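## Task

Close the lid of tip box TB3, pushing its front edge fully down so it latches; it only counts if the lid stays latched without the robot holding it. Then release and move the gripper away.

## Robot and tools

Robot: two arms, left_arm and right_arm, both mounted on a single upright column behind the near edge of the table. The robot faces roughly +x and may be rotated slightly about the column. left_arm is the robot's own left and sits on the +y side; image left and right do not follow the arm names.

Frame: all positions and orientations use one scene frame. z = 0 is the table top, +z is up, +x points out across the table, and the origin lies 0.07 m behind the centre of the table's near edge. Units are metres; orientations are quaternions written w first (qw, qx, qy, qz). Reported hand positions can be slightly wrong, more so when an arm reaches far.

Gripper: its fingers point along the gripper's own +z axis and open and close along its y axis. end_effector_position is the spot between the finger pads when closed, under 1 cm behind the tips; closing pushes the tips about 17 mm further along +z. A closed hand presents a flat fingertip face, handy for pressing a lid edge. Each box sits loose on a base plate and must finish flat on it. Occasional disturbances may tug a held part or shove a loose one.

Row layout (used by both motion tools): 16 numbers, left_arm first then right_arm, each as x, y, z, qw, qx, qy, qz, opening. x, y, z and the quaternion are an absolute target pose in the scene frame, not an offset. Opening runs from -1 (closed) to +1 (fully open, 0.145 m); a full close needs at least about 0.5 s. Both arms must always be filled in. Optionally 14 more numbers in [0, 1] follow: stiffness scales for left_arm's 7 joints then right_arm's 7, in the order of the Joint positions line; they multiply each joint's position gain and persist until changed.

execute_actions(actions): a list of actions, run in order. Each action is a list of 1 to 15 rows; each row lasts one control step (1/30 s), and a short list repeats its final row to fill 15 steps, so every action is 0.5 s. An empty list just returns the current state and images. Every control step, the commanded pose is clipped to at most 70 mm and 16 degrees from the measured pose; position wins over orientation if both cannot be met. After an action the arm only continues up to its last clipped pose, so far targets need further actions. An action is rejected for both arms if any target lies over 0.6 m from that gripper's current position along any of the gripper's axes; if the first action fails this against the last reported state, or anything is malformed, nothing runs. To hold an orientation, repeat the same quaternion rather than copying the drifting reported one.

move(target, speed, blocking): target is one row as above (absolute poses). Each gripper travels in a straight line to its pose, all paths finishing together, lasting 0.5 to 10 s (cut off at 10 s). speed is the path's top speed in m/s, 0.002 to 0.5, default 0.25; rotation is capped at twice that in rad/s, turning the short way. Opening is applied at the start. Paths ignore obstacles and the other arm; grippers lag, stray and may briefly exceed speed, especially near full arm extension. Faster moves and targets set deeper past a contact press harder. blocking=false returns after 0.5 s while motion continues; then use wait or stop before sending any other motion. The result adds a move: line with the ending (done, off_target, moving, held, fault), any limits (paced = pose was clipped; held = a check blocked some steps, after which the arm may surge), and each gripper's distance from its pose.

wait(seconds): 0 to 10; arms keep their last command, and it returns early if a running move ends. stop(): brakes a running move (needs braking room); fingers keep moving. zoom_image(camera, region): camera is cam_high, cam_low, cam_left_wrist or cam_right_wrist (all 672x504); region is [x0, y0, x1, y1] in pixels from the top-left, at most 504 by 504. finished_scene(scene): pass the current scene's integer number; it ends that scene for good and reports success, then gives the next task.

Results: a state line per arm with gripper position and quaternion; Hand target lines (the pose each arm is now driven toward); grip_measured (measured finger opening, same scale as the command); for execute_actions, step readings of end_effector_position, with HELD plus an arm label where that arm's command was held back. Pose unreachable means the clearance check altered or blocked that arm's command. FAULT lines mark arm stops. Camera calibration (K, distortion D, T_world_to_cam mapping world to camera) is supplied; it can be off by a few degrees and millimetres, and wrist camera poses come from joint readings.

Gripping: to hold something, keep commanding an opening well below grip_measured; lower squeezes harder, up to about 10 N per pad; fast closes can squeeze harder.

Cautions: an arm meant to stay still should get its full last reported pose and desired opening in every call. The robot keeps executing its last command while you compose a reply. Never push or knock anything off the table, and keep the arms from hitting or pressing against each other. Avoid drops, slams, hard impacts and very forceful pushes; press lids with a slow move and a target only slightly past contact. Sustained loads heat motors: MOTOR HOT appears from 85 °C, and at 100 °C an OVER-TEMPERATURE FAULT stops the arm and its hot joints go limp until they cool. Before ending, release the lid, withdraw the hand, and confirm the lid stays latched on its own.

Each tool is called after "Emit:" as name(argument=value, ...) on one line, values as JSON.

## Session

Emit:
execute_actions(actions=[])

Scene clock: 0.00 s.
left_arm: end_effector_position=(+0.4146, +0.1758, +0.1453) grip_measured=+1.00 end_effector_quat_wxyz=(+0.222, -0.080, +0.967, +0.092) | right_arm: end_effector_position=(+0.1312, -0.4621, +0.1255) grip_measured=+1.00 end_effector_quat_wxyz=(+0.069, +0.822, -0.325, +0.462)
Joint positions: left_arm=[ 0.856  0.546 -1.369  0.826 -1.288 -0.395  0.755  0.145] | right_arm=[-0.151  0.475  0.45   0.877  0.553  0.094  0.363  0.145]
Joint velocities: left_arm=[-0.077  0.033 -0.017  0.027  0.037  0.051  0.022  0.   ] | right_arm=[-0.011  0.033 -0.022  0.002 -0.022 -0.007 -0.022  0.   ]
Motor temperatures (°C, as the motors report them): left_arm=[27 25 29 25 27 27 28] | right_arm=[26 27 28 28 28 29 25]
Hand target (left_arm): +0.415, +0.176, +0.145; +0.222, -0.080, +0.967, +0.092
Hand target (right_arm): +0.131, -0.462, +0.125; +0.069, +0.822, -0.325, +0.462
Joint stiffness scale: left_arm=[1. 1. 1. 1. 1. 1. 1.] | right_arm=[1. 1. 1. 1. 1. 1. 1.]
camera_calibration (this result's frames):
cam_left_wrist: T_world_to_cam=[[-0.37253, 0.819217, 0.43601, -0.0576495], [0.79464, 0.0389127, 0.605832, -0.414801], [0.479342, 0.572162, -0.665479, -0.15057], [0, 0, 0, 1]] pos_world=[0.380316, 0.149519, 0.176234]
cam_right_wrist: T_world_to_cam=[[-0.242682, -0.905091, -0.349163, -0.329915], [-0.536693, 0.425088, -0.728877, 0.371318], [0.808125, 0.010508, -0.588917, 0.0319018], [0, 0, 0, 1]] pos_world=[0.0934384, -0.456781, 0.174238]

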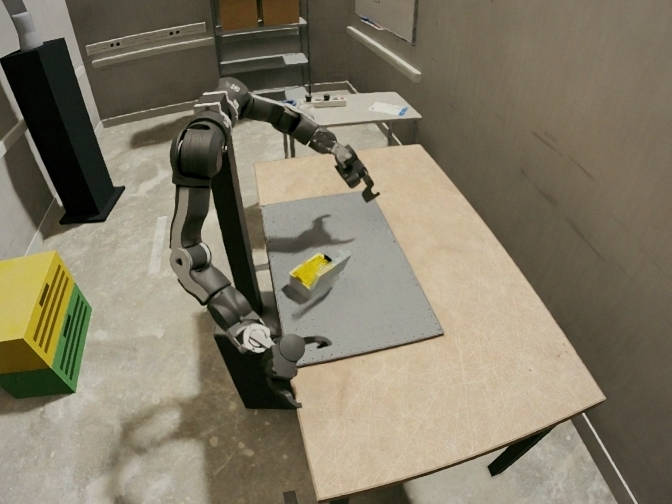

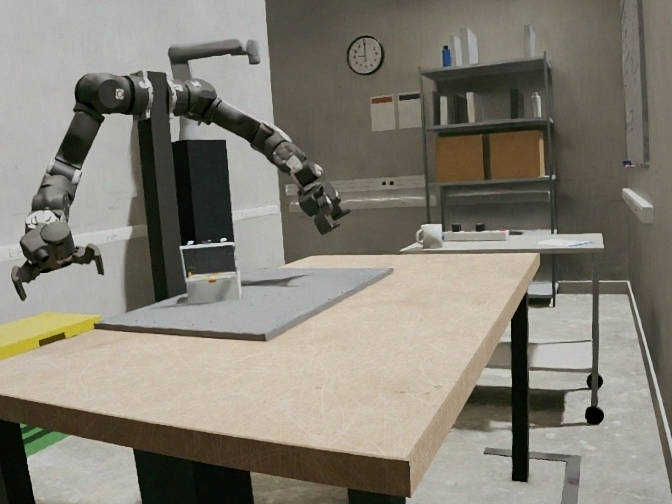

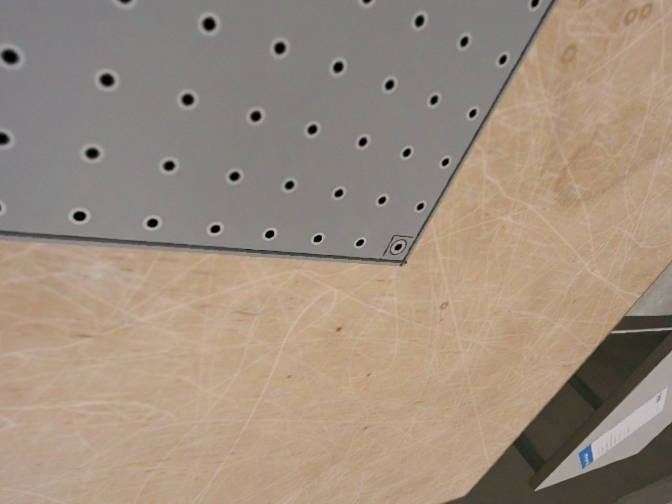

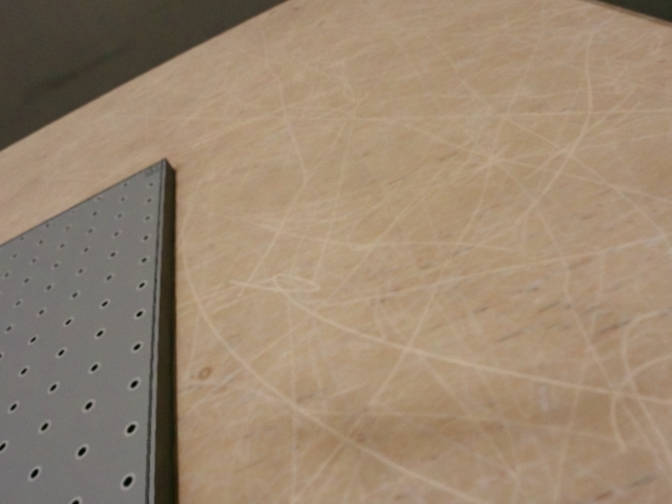

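Emit:
zoom_image(camera="cam_high", region=[260, 220, 380, 320])

Emit:
zoom_image(camera="cam_low", region=[150, 220, 270, 320])

Region (260, 220, 380, 320) of cam_high's 672x504 image, scaled by 4.200, with more detail than that image has.

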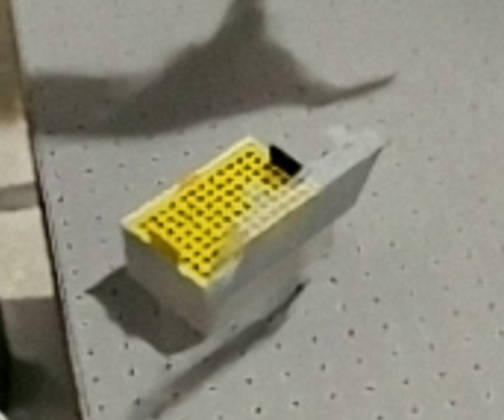

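Region (150, 220, 270, 320) of cam_low's 672x504 image, scaled by 4.200, with more detail than that image has.

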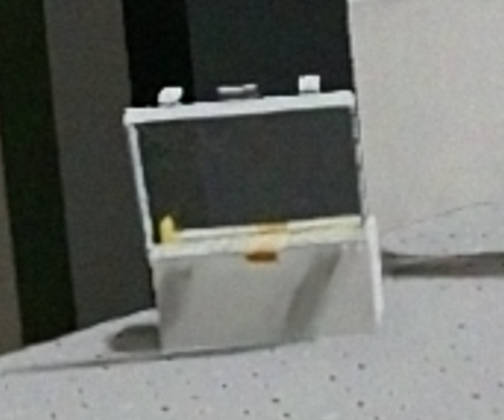

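Emit:
move(target=[0.4146,0.1758,0.1453,0.222,-0.08,0.967,0.092,1, 0.31,-0.21,0.22,0.1,0.25,0.94,0.05,-1], speed=0.2)

Emit:
move(target=[0.4146,0.1758,0.1453,0.222,-0.08,0.967,0.092,1, 0.31,-0.21,0.135,0.1,0.25,0.94,0.05,-1], speed=0.12)

Emit:
zoom_image(camera="cam_high", region=[240, 200, 400, 320])

Emit:
zoom_image(camera="cam_low", region=[130, 200, 290, 320])

Scene clock: 9.53 s.
left_arm: end_effector_position=(+0.4146, +0.1758, +0.1453) grip_measured=+1.00 end_effector_quat_wxyz=(+0.222, -0.080, +0.967, +0.092) | right_arm: end_effector_position=(+0.3098, -0.2048, +0.2207) grip_measured=-1.00 end_effector_quat_wxyz=(+0.169, -0.130, +0.972, +0.099)
Joint positions: left_arm=[ 0.856  0.546 -1.369  0.826 -1.288 -0.395  0.755  0.145] | right_arm=[ 0.537 -0.18   0.404  1.285  1.578 -0.797 -1.579  0.   ]
Joint velocities: left_arm=[ 0.033  0.055 -0.002  0.007 -0.066  0.037 -0.007  0.   ] | right_arm=[ 0.011 -0.033  0.002 -0.007 -0.007 -0.022  0.037  0.   ]
Motor temperatures (°C, as the motors report them): left_arm=[28 25 29 25 27 27 28] | right_arm=[27 27 28 28 28 29 25]
Hand target (left_arm): +0.415, +0.176, +0.145; +0.222, -0.080, +0.967, +0.092
Hand target (right_arm): +0.310, -0.204, +0.221; +0.168, -0.130, +0.972, +0.102
Off the commanded pose (left_arm): 0.000 m, 0 deg.
Off the commanded pose (right_arm): 0.005 m, 45 deg; orientation clipped at the last step of the last action.
Joint stiffness scale: left_arm=[1. 1. 1. 1. 1. 1. 1.] | right_arm=[1. 1. 1. 1. 1. 1. 1.]
joint sent to its limit (right arm) — the command would take joint 2 (shoulder roll) past its lower limit, joint 5 (forearm roll) past its upper limit, joint 6 (wrist pitch) past its lower limit and joint 7 (wrist yaw) past its lower limit, so those joints were sent only as far as their limits.
move: off_target (right_arm); limits=paced
camera_calibration (this result's frames):
cam_left_wrist: T_world_to_cam=[[-0.37253, 0.819217, 0.43601, -0.0576495], [0.79464, 0.0389127, 0.605832, -0.414801], [0.479342, 0.572162, -0.665479, -0.15057], [0, 0, 0, 1]] pos_world=[0.380316, 0.149519, 0.176234]
cam_right_wrist: T_world_to_cam=[[-0.193232, 0.948104, -0.252509, 0.322449], [0.810612, 0.299264, 0.503338, -0.28789], [0.552783, -0.107426, -0.826372, 0.048275], [0, 0, 0, 1]] pos_world=[0.268989, -0.214374, 0.26622]

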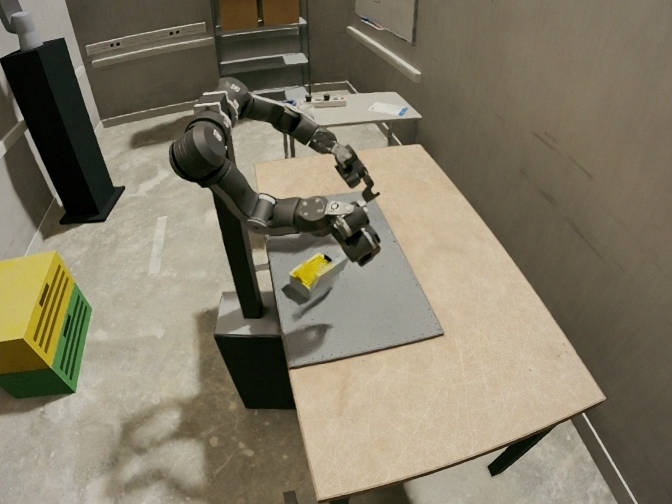

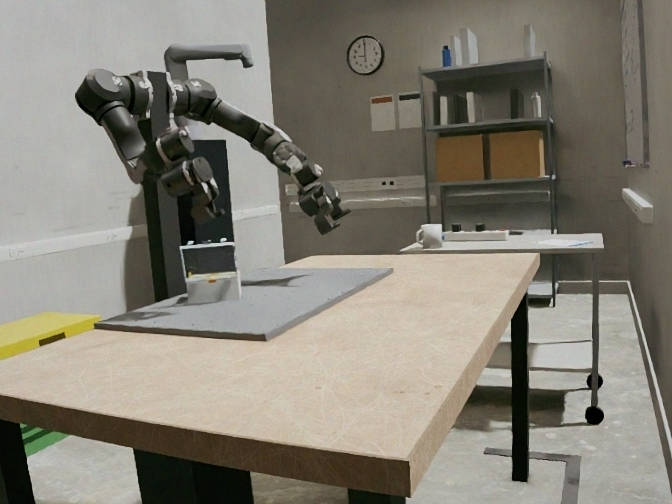

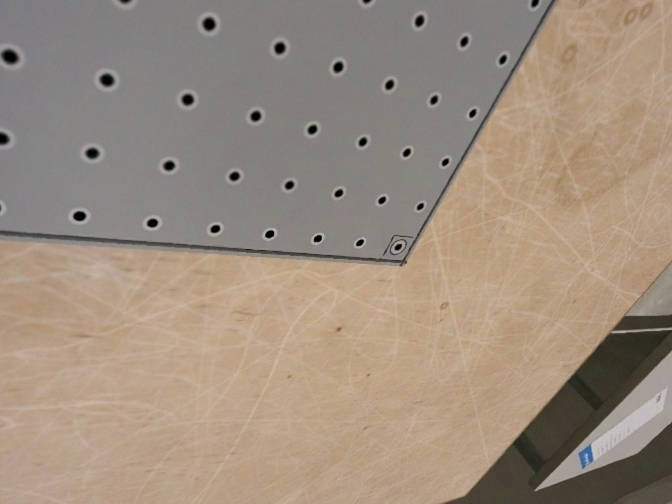

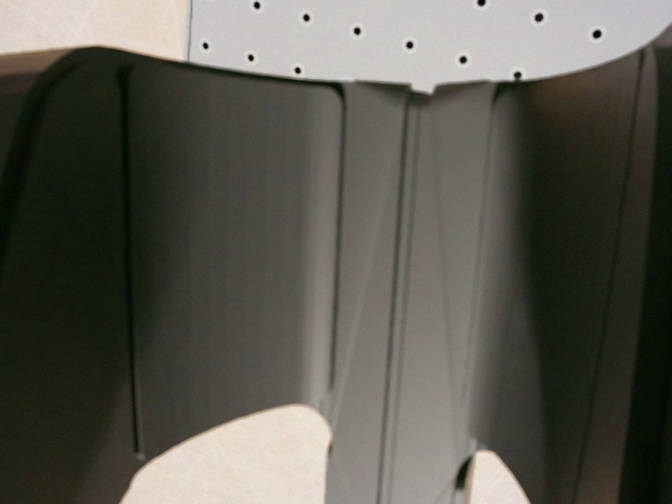

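Scene clock: 13.13 s.
left_arm: end_effector_position=(+0.4146, +0.1758, +0.1453) grip_measured=+1.00 end_effector_quat_wxyz=(+0.222, -0.080, +0.967, +0.092) | right_arm: end_effector_position=(+0.3128, -0.2089, +0.1365) grip_measured=-1.00 end_effector_quat_wxyz=(+0.086, +0.144, +0.963, +0.213)
Joint positions: left_arm=[ 0.856  0.546 -1.369  0.826 -1.288 -0.395  0.755  0.145] | right_arm=[ 0.946 -0.18   1.574  0.625  1.252 -0.799 -0.969  0.   ]
Joint velocities: left_arm=[ 0.033 -0.077 -0.007 -0.017  0.037 -0.051 -0.007  0.   ] | right_arm=[ 0.011 -0.033  0.002 -0.007  0.022 -0.022  0.007 -0.   ]
Motor temperatures (°C, as the motors report them): left_arm=[29 25 29 25 27 27 28] | right_arm=[27 27 28 28 28 29 25]
Hand target (left_arm): +0.415, +0.176, +0.145; +0.222, -0.080, +0.967, +0.092
Hand target (right_arm): +0.312, -0.209, +0.135; +0.084, +0.145, +0.963, +0.212
Off the commanded pose (left_arm): 0.000 m, 0 deg.
Off the commanded pose (right_arm): 0.003 m, 23 deg; orientation clipped at the last step of the last action.
Joint stiffness scale: left_arm=[1. 1. 1. 1. 1. 1. 1.] | right_arm=[1. 1. 1. 1. 1. 1. 1.]
joint sent to its limit (right arm) — the command would take joint 2 (shoulder roll) past its lower limit, joint 3 (upper arm roll) past its upper limit and joint 6 (wrist pitch) past its lower limit, so those joints were sent only as far as their limits.
move: off_target (right_arm); limits=paced
camera_calibration (this result's frames):
cam_left_wrist: T_world_to_cam=[[-0.37253, 0.819217, 0.43601, -0.0576495], [0.79464, 0.0389127, 0.605832, -0.414801], [0.479342, 0.572162, -0.665479, -0.15057], [0, 0, 0, 1]] pos_world=[0.380316, 0.149519, 0.176234]
cam_right_wrist: T_world_to_cam=[[0.256928, 0.96579, 0.0351782, 0.129245], [0.922549, -0.255944, 0.288786, -0.368457], [0.28791, -0.0417436, -0.956747, 0.0909667], [0, 0, 0, 1]] pos_world=[0.280523, -0.21533, 0.188891]

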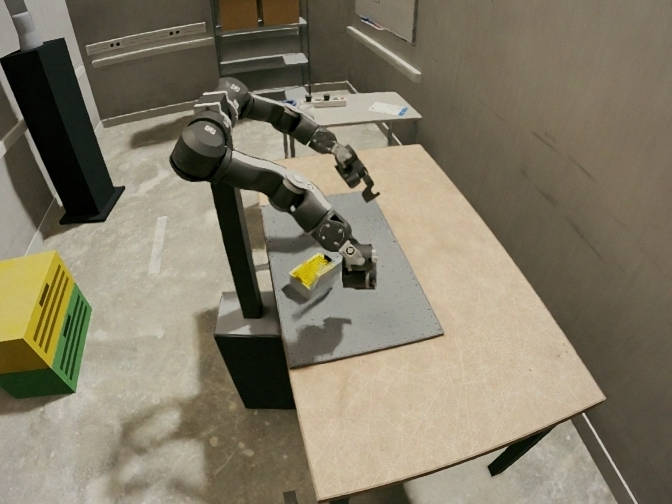

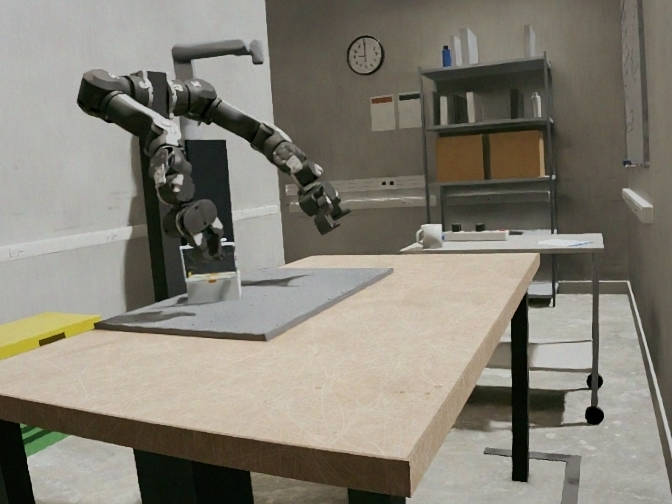

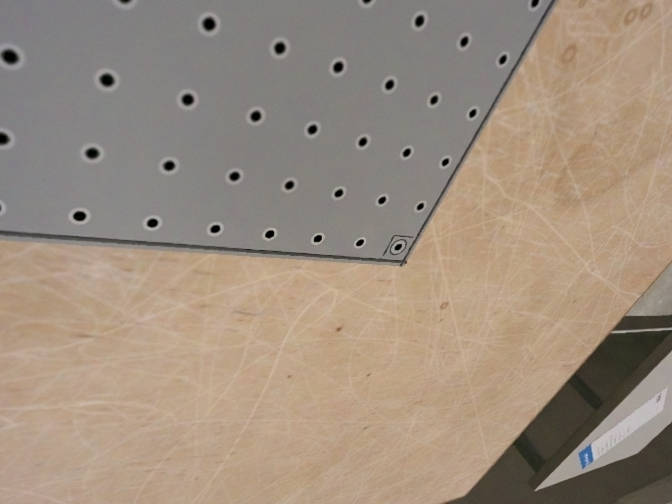

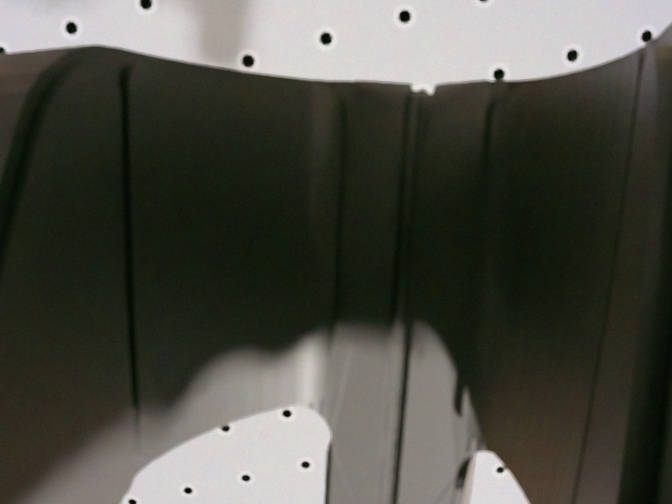

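Region (240, 200, 400, 320) of cam_high's 672x504 image, scaled by 3.150, with more detail than that image has; it fills the top 378 rows of this view, and the rest is white.

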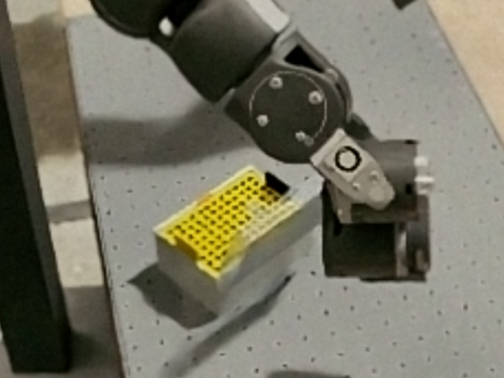

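Region (130, 200, 290, 320) of cam_low's 672x504 image, scaled by 3.150, with more detail than that image has; it fills the top 378 rows of this view, and the rest is white.

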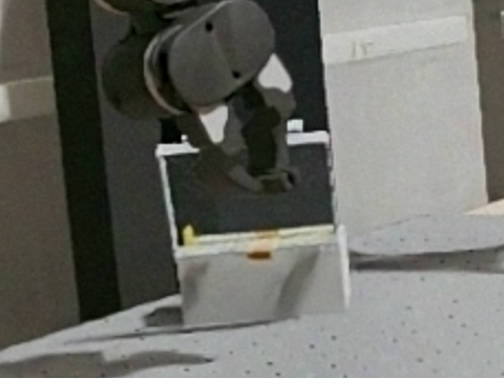

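Hand is behind the lid, roughly centred. Push.

Emit:
move(target=[0.4146,0.1758,0.1453,0.222,-0.08,0.967,0.092,1, 0.21,-0.105,0.15,0.086,0.144,0.963,0.213,-1], speed=0.06)

Emit:
zoom_image(camera="cam_high", region=[240, 200, 400, 320])

Emit:
zoom_image(camera="cam_low", region=[130, 200, 290, 320])

Scene clock: 16.63 s.
left_arm: end_effector_position=(+0.4146, +0.1758, +0.1453) grip_measured=+1.00 end_effector_quat_wxyz=(+0.222, -0.080, +0.967, +0.092) | right_arm: end_effector_position=(+0.2192, -0.1046, +0.1328) grip_measured=-1.00 end_effector_quat_wxyz=(-0.186, -0.141, +0.911, +0.339)
Joint positions: left_arm=[ 0.856  0.546 -1.369  0.826 -1.288 -0.395  0.755  0.145] | right_arm=[ 0.878 -0.18   1.574  0.263  0.474 -0.799 -1.581  0.   ]
Joint velocities: left_arm=[-0.055 -0.033  0.007 -0.002  0.051  0.022 -0.037  0.   ] | right_arm=[-0.033 -0.011  0.002 -0.007 -0.051  0.022  0.037  0.   ]
Motor temperatures (°C, as the motors report them): left_arm=[29 25 29 25 27 27 28] | right_arm=[28 27 28 28 28 29 25]
Hand target (left_arm): +0.415, +0.176, +0.145; +0.222, -0.080, +0.967, +0.092
Hand target (right_arm): +0.220, -0.104, +0.134; -0.185, -0.141, +0.911, +0.340
Off the commanded pose (left_arm): 0.000 m, 0 deg.
Off the commanded pose (right_arm): 0.019 m, 48 deg; orientation clipped at the last step of the last action.
Joint stiffness scale: left_arm=[1. 1. 1. 1. 1. 1. 1.] | right_arm=[1. 1. 1. 1. 1. 1. 1.]
joint sent to its limit (right arm) — the command would take joint 2 (shoulder roll) past its lower limit, joint 3 (upper arm roll) past its upper limit, joint 6 (wrist pitch) past its lower limit and joint 7 (wrist yaw) past its lower limit, so those joints were sent only as far as their limits.
move: off_target (right_arm); limits=paced
camera_calibration (this result's frames):
cam_left_wrist: T_world_to_cam=[[-0.37253, 0.819217, 0.43601, -0.0576495], [0.79464, 0.0389127, 0.605832, -0.414801], [0.479342, 0.572162, -0.665479, -0.15057], [0, 0, 0, 1]] pos_world=[0.380316, 0.149519, 0.176234]
cam_right_wrist: T_world_to_cam=[[-0.344387, 0.871989, 0.347897, 0.133115], [0.922072, 0.383858, -0.0493553, -0.142365], [-0.17658, 0.303788, -0.936233, 0.254005], [0, 0, 0, 1]] pos_world=[0.221966, -0.138591, 0.184471]

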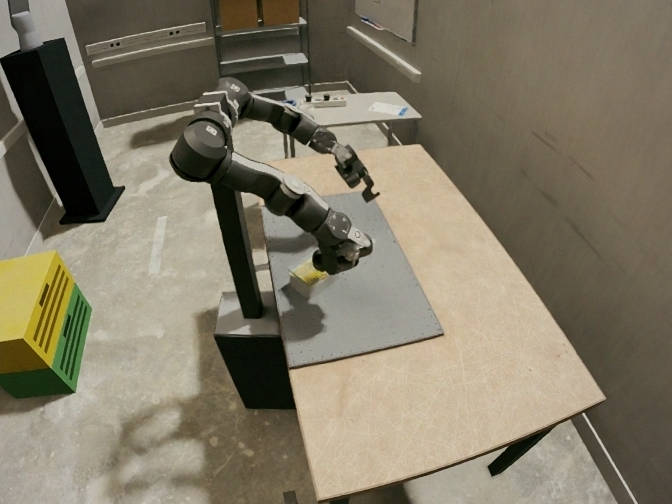

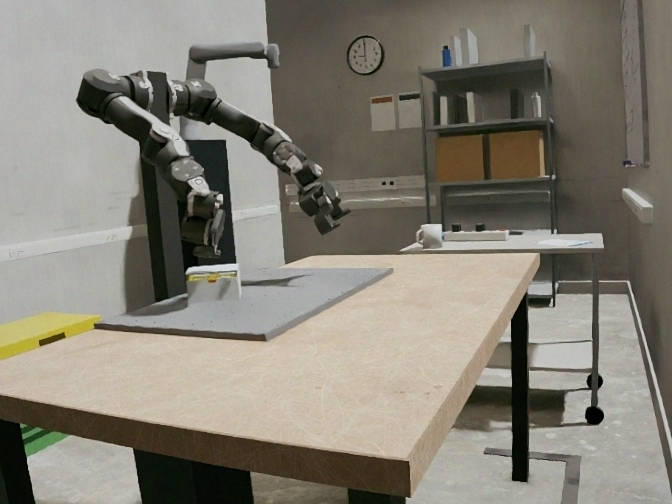

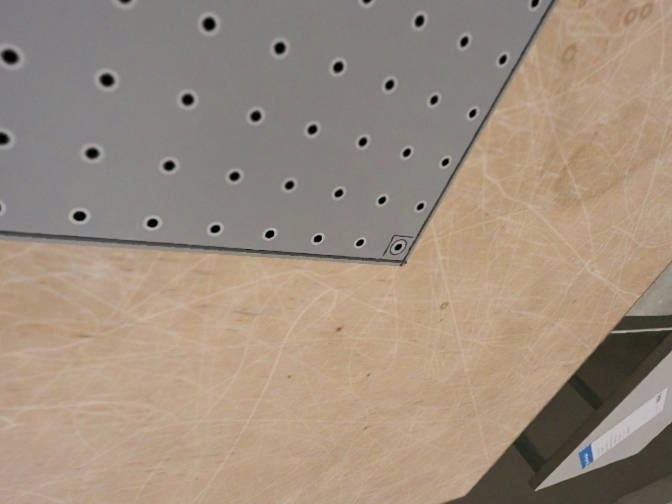

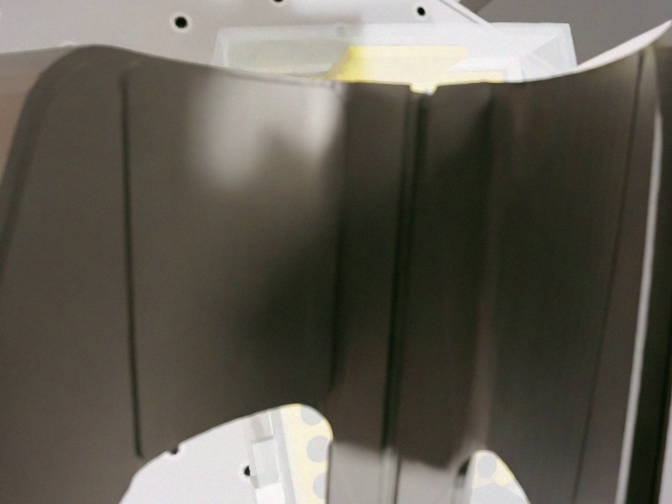

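Region (240, 200, 400, 320) of cam_high's 672x504 image, scaled by 3.150, with more detail than that image has; it fills the top 378 rows of this view, and the rest is white.

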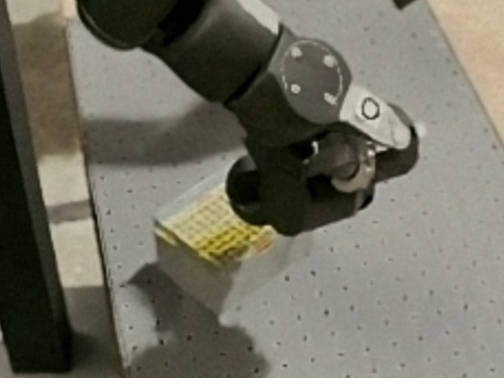

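Region (130, 200, 290, 320) of cam_low's 672x504 image, scaled by 3.150, with more detail than that image has; it fills the top 378 rows of this view, and the rest is white.

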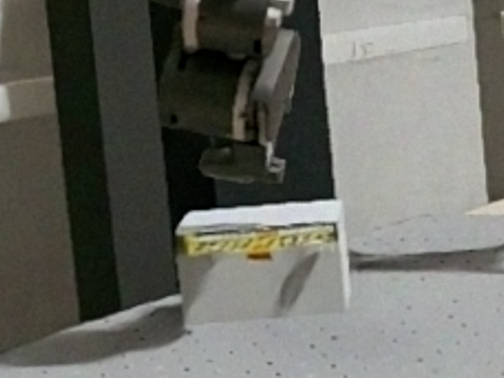

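Emit:
move(target=[0.22,0.02,0.2,0.15,0.1,0.97,-0.12,-1, 0.3,-0.25,0.2,0.086,0.144,0.963,0.213,-1], speed=0.15)

Emit:
move(target=[0.167,-0.06,0.14,0.1,0.1,0.98,-0.12,-1, 0.3,-0.25,0.2,0.086,0.144,0.963,0.213,-1], speed=0.1)

Emit:
zoom_image(camera="cam_high", region=[240, 200, 400, 320])

Emit:
zoom_image(camera="cam_low", region=[130, 200, 290, 320])

Scene clock: 20.53 s.
left_arm: end_effector_position=(+0.2171, +0.0214, +0.2046) grip_measured=-1.00 end_effector_quat_wxyz=(+0.148, +0.095, +0.976, -0.130) | right_arm: end_effector_position=(+0.3005, -0.2495, +0.1996) grip_measured=-1.00 end_effector_quat_wxyz=(+0.080, +0.134, +0.959, +0.237)
Joint positions: left_arm=[ 0.616  0.753 -1.387  1.974 -1.196 -0.214  1.069  0.   ] | right_arm=[ 1.074 -0.18   1.574  0.901  0.858 -0.751 -1.45   0.   ]
Joint velocities: left_arm=[-0.055  0.011  0.007  0.007  0.007 -0.051  0.007 -0.   ] | right_arm=[-0.055 -0.077 -0.017 -0.002  0.022  0.007 -0.007 -0.   ]
Motor temperatures (°C, as the motors report them): left_arm=[29 25 29 25 27 27 28] | right_arm=[28 27 28 28 28 29 25]
Hand target (left_arm): +0.216, +0.023, +0.203; +0.147, +0.095, +0.977, -0.126
Hand target (right_arm): +0.301, -0.250, +0.200; +0.080, +0.136, +0.959, +0.234
Off the commanded pose (left_arm): 0.006 m, 1 deg.
Off the commanded pose (right_arm): 0.001 m, 3 deg.
Joint stiffness scale: left_arm=[1. 1. 1. 1. 1. 1. 1.] | right_arm=[1. 1. 1. 1. 1. 1. 1.]
joint sent to its limit (right arm) — the command would take joint 2 (shoulder roll) past its lower limit, so that joint was sent only as far as its limit.
move: off_target (left_arm, right_arm)
camera_calibration (this result's frames):
cam_left_wrist: T_world_to_cam=[[0.0708363, 0.990971, 0.113839, -0.0646809], [0.859241, -0.118587, 0.497636, -0.276279], [0.506642, 0.0625648, -0.859883, 0.116707], [0, 0, 0, 1]] pos_world=[0.182843, 0.024032, 0.245204]
cam_right_wrist: T_world_to_cam=[[0.232719, 0.969155, 0.0811154, 0.168298], [0.928394, -0.246225, 0.278313, -0.382869], [0.289702, 0.0105382, -0.957059, 0.16578], [0, 0, 0, 1]] pos_world=[0.26826, -0.259126, 0.251567]

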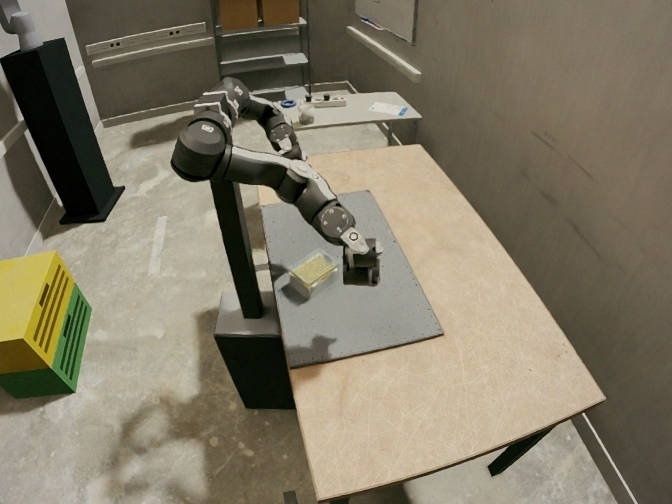

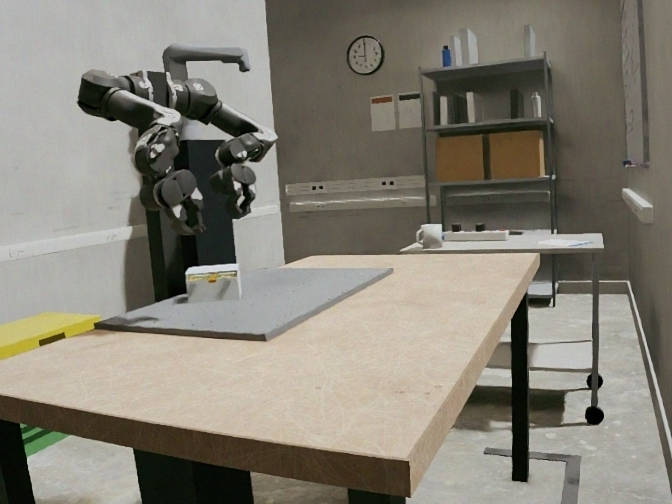

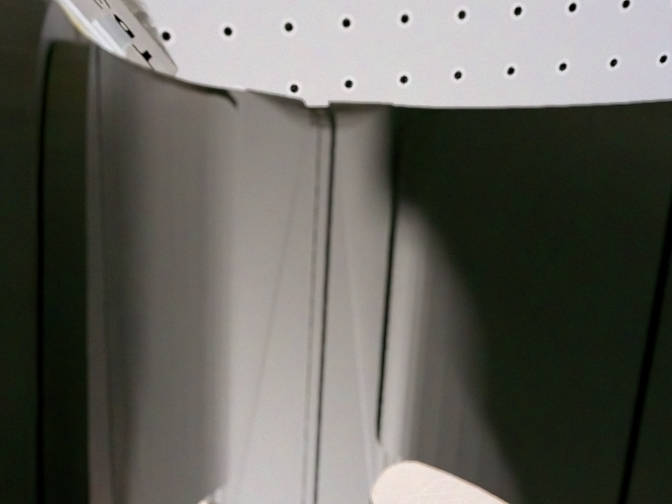

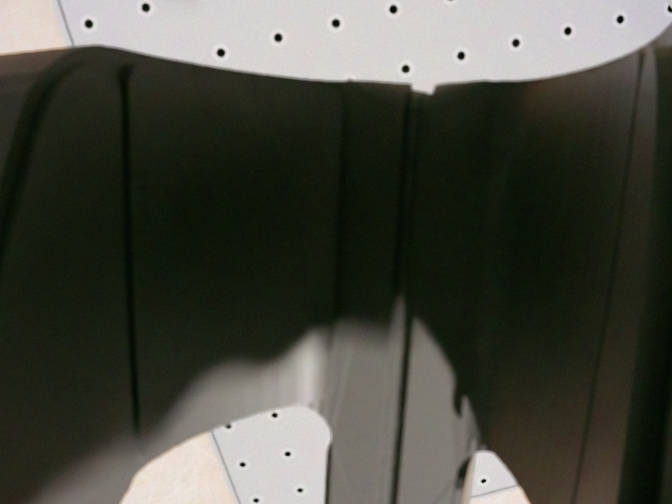

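Scene clock: 22.13 s.
left_arm: end_effector_position=(+0.1667, -0.0610, +0.1437) grip_measured=-1.00 end_effector_quat_wxyz=(+0.103, +0.101, +0.982, -0.122) | right_arm: end_effector_position=(+0.3007, -0.2508, +0.1997) grip_measured=-1.00 end_effector_quat_wxyz=(+0.077, +0.135, +0.961, +0.229)
Joint positions: left_arm=[ 0.501  0.303 -1.478  1.603 -1.296 -0.135  1.115  0.   ] | right_arm=[ 1.029 -0.18   1.462  0.9    0.921 -0.797 -1.481  0.   ]
Joint velocities: left_arm=[-0.077 -0.033 -0.007 -0.022 -0.066 -0.066 -0.037 -0.   ] | right_arm=[-0.055 -0.011 -0.007  0.002  0.007  0.007 -0.022 -0.   ]
Motor temperatures (°C, as the motors report them): left_arm=[29 25 29 25 27 27 28] | right_arm=[28 27 28 28 28 29 25]
Hand target (left_arm): +0.166, -0.060, +0.142; +0.102, +0.101, +0.982, -0.121
Hand target (right_arm): +0.300, -0.250, +0.200; +0.076, +0.137, +0.960, +0.231
Off the commanded pose (left_arm): 0.004 m, 0 deg.
Off the commanded pose (right_arm): 0.001 m, 2 deg.
Joint stiffness scale: left_arm=[1. 1. 1. 1. 1. 1. 1.] | right_arm=[1. 1. 1. 1. 1. 1. 1.]
joint sent to its limit (right arm) — the command would take joint 2 (shoulder roll) past its lower limit and joint 6 (wrist pitch) past its lower limit, so those joints were sent only as far as their limits.
move: off_target (left_arm)
camera_calibration (this result's frames):
cam_left_wrist: T_world_to_cam=[[0.101109, 0.985879, 0.133487, 0.0193404], [0.896273, -0.148503, 0.417902, -0.209042], [0.431824, 0.0773872, -0.898632, 0.113964], [0, 0, 0, 1]] pos_world=[0.136191, -0.0589299, 0.187189]
cam_right_wrist: T_world_to_cam=[[0.234894, 0.969871, 0.06462, 0.172372], [0.930524, -0.243585, 0.273481, -0.382472], [0.280981, -0.00410844, -0.959704, 0.165336], [0, 0, 0, 1]] pos_world=[0.268954, -0.259664, 0.252134]

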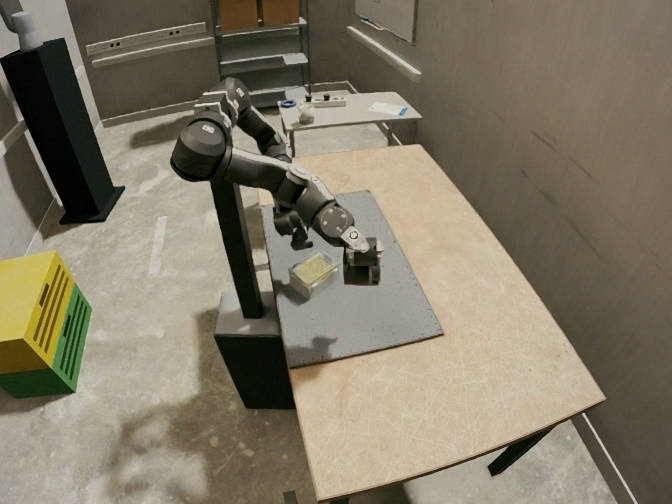

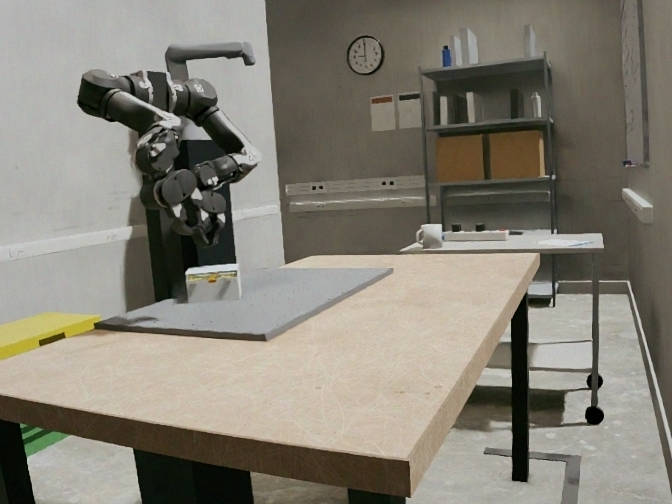

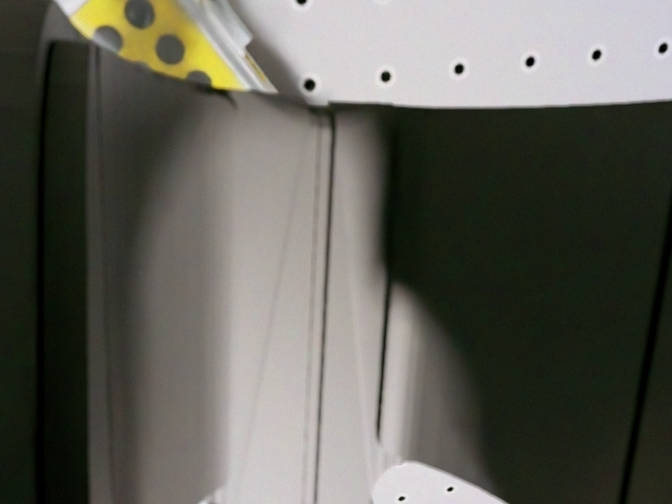

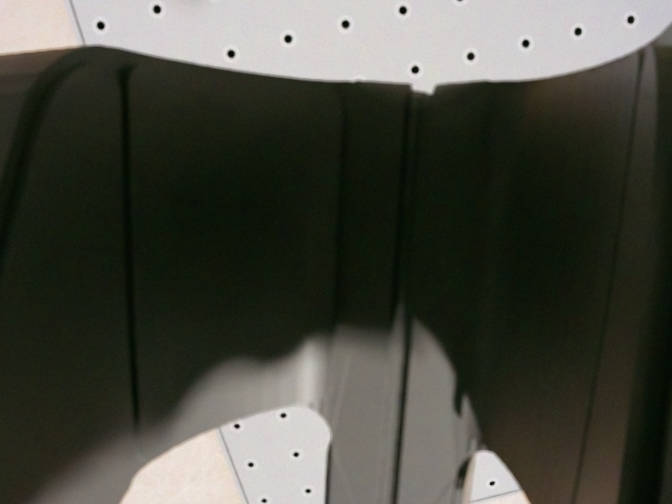

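Region (240, 200, 400, 320) of cam_high's 672x504 image, scaled by 3.150, with more detail than that image has; it fills the top 378 rows of this view, and the rest is white.

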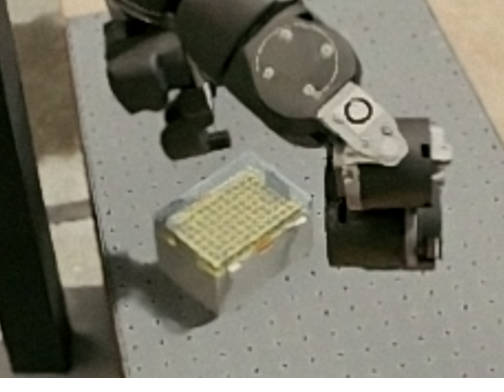

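Region (130, 200, 290, 320) of cam_low's 672x504 image, scaled by 3.150, with more detail than that image has; it fills the top 378 rows of this view, and the rest is white.

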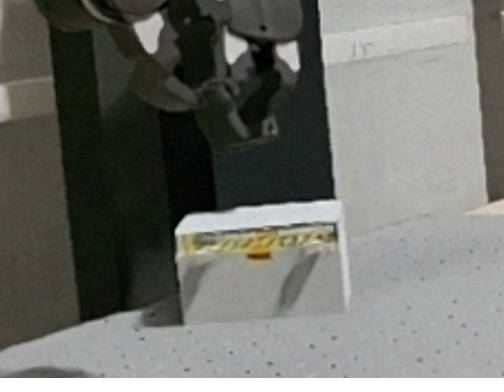

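Emit:
move(target=[0.167,-0.06,0.085,0.1,0.1,0.98,-0.12,-1, 0.3,-0.25,0.2,0.077,0.135,0.961,0.229,-1], speed=0.03)

Emit:
zoom_image(camera="cam_low", region=[130, 200, 290, 320])

Scene clock: 25.57 s.
left_arm: end_effector_position=(+0.1703, -0.0663, +0.0930) grip_measured=-1.00 end_effector_quat_wxyz=(+0.106, +0.101, +0.981, -0.126) | right_arm: end_effector_position=(+0.3011, -0.2506, +0.2004) grip_measured=-1.00 end_effector_quat_wxyz=(+0.078, +0.133, +0.961, +0.229)
Joint positions: left_arm=[ 0.451  0.214 -1.503  1.309 -1.382 -0.135  0.89   0.   ] | right_arm=[ 1.026 -0.18   1.451  0.9    0.925 -0.797 -1.488  0.   ]
Joint velocities: left_arm=[ 0.033  0.055 -0.007  0.012  0.007 -0.022  0.007 -0.   ] | right_arm=[ 0.033 -0.033  0.017  0.017  0.051 -0.081 -0.007 -0.   ]
Motor temperatures (°C, as the motors report them): left_arm=[28 25 29 26 27 27 28] | right_arm=[28 27 28 28 28 29 25]
Hand target (left_arm): +0.167, -0.061, +0.086; +0.102, +0.101, +0.982, -0.121
Hand target (right_arm): +0.300, -0.250, +0.200; +0.076, +0.134, +0.961, +0.231
Off the commanded pose (left_arm): 0.011 m, 1 deg.
Off the commanded pose (right_arm): 0.001 m, 0 deg.
Joint stiffness scale: left_arm=[1. 1. 1. 1. 1. 1. 1.] | right_arm=[1. 1. 1. 1. 1. 1. 1.]
joint sent to its limit (right arm) — the command would take joint 2 (shoulder roll) past its lower limit and joint 6 (wrist pitch) past its lower limit, so those joints were sent only as far as their limits.
move: off_target (left_arm)
camera_calibration (this result's frames):
cam_left_wrist: T_world_to_cam=[[0.0991538, 0.987275, 0.124326, 0.0322285], [0.89431, -0.1432, 0.423913, -0.191692], [0.436322, 0.0691538, -0.897129, 0.0657579], [0, 0, 0, 1]] pos_world=[0.139545, -0.0638162, 0.136247]
cam_right_wrist: T_world_to_cam=[[0.230289, 0.970957, 0.0648789, 0.173653], [0.930991, -0.239234, 0.275721, -0.38247], [0.283235, -0.00309394, -0.959046, 0.165334], [0, 0, 0, 1]] pos_world=[0.269258, -0.259598, 0.252751]

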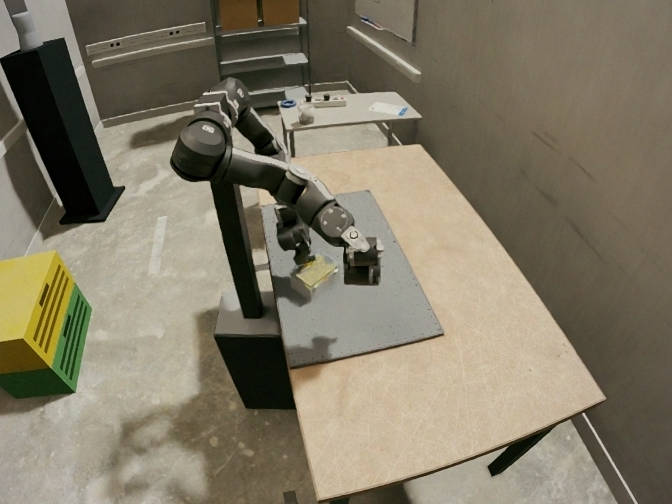

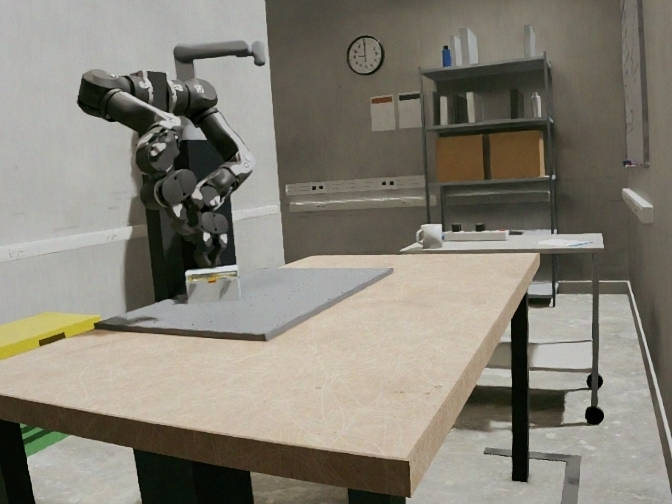

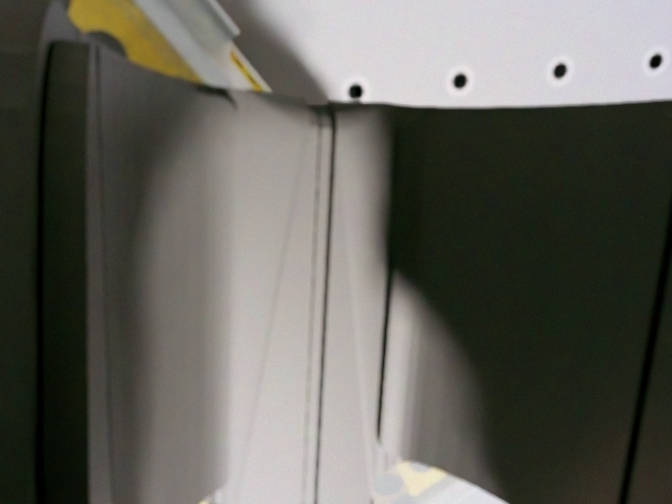

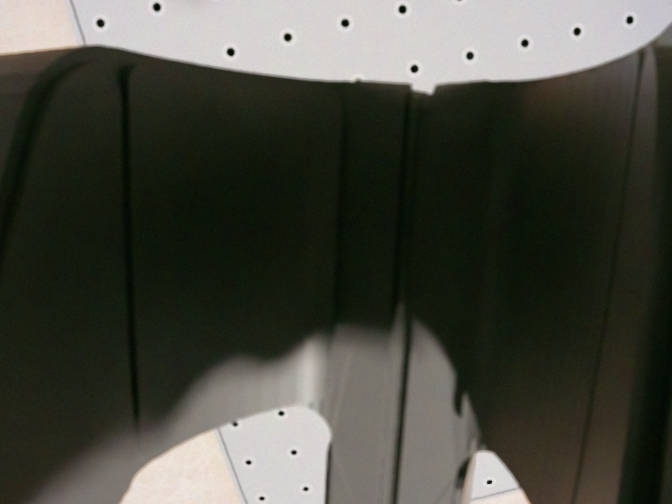

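Region (130, 200, 290, 320) of cam_low's 672x504 image, scaled by 3.150, with more detail than that image has; it fills the top 378 rows of this view, and the rest is white.

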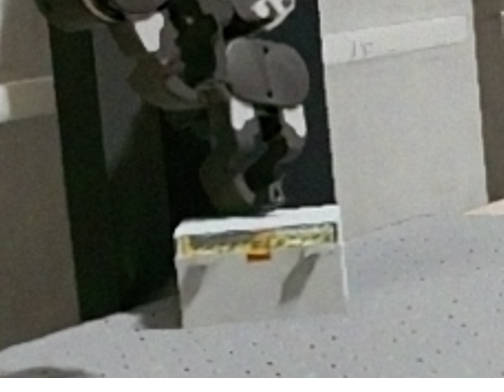

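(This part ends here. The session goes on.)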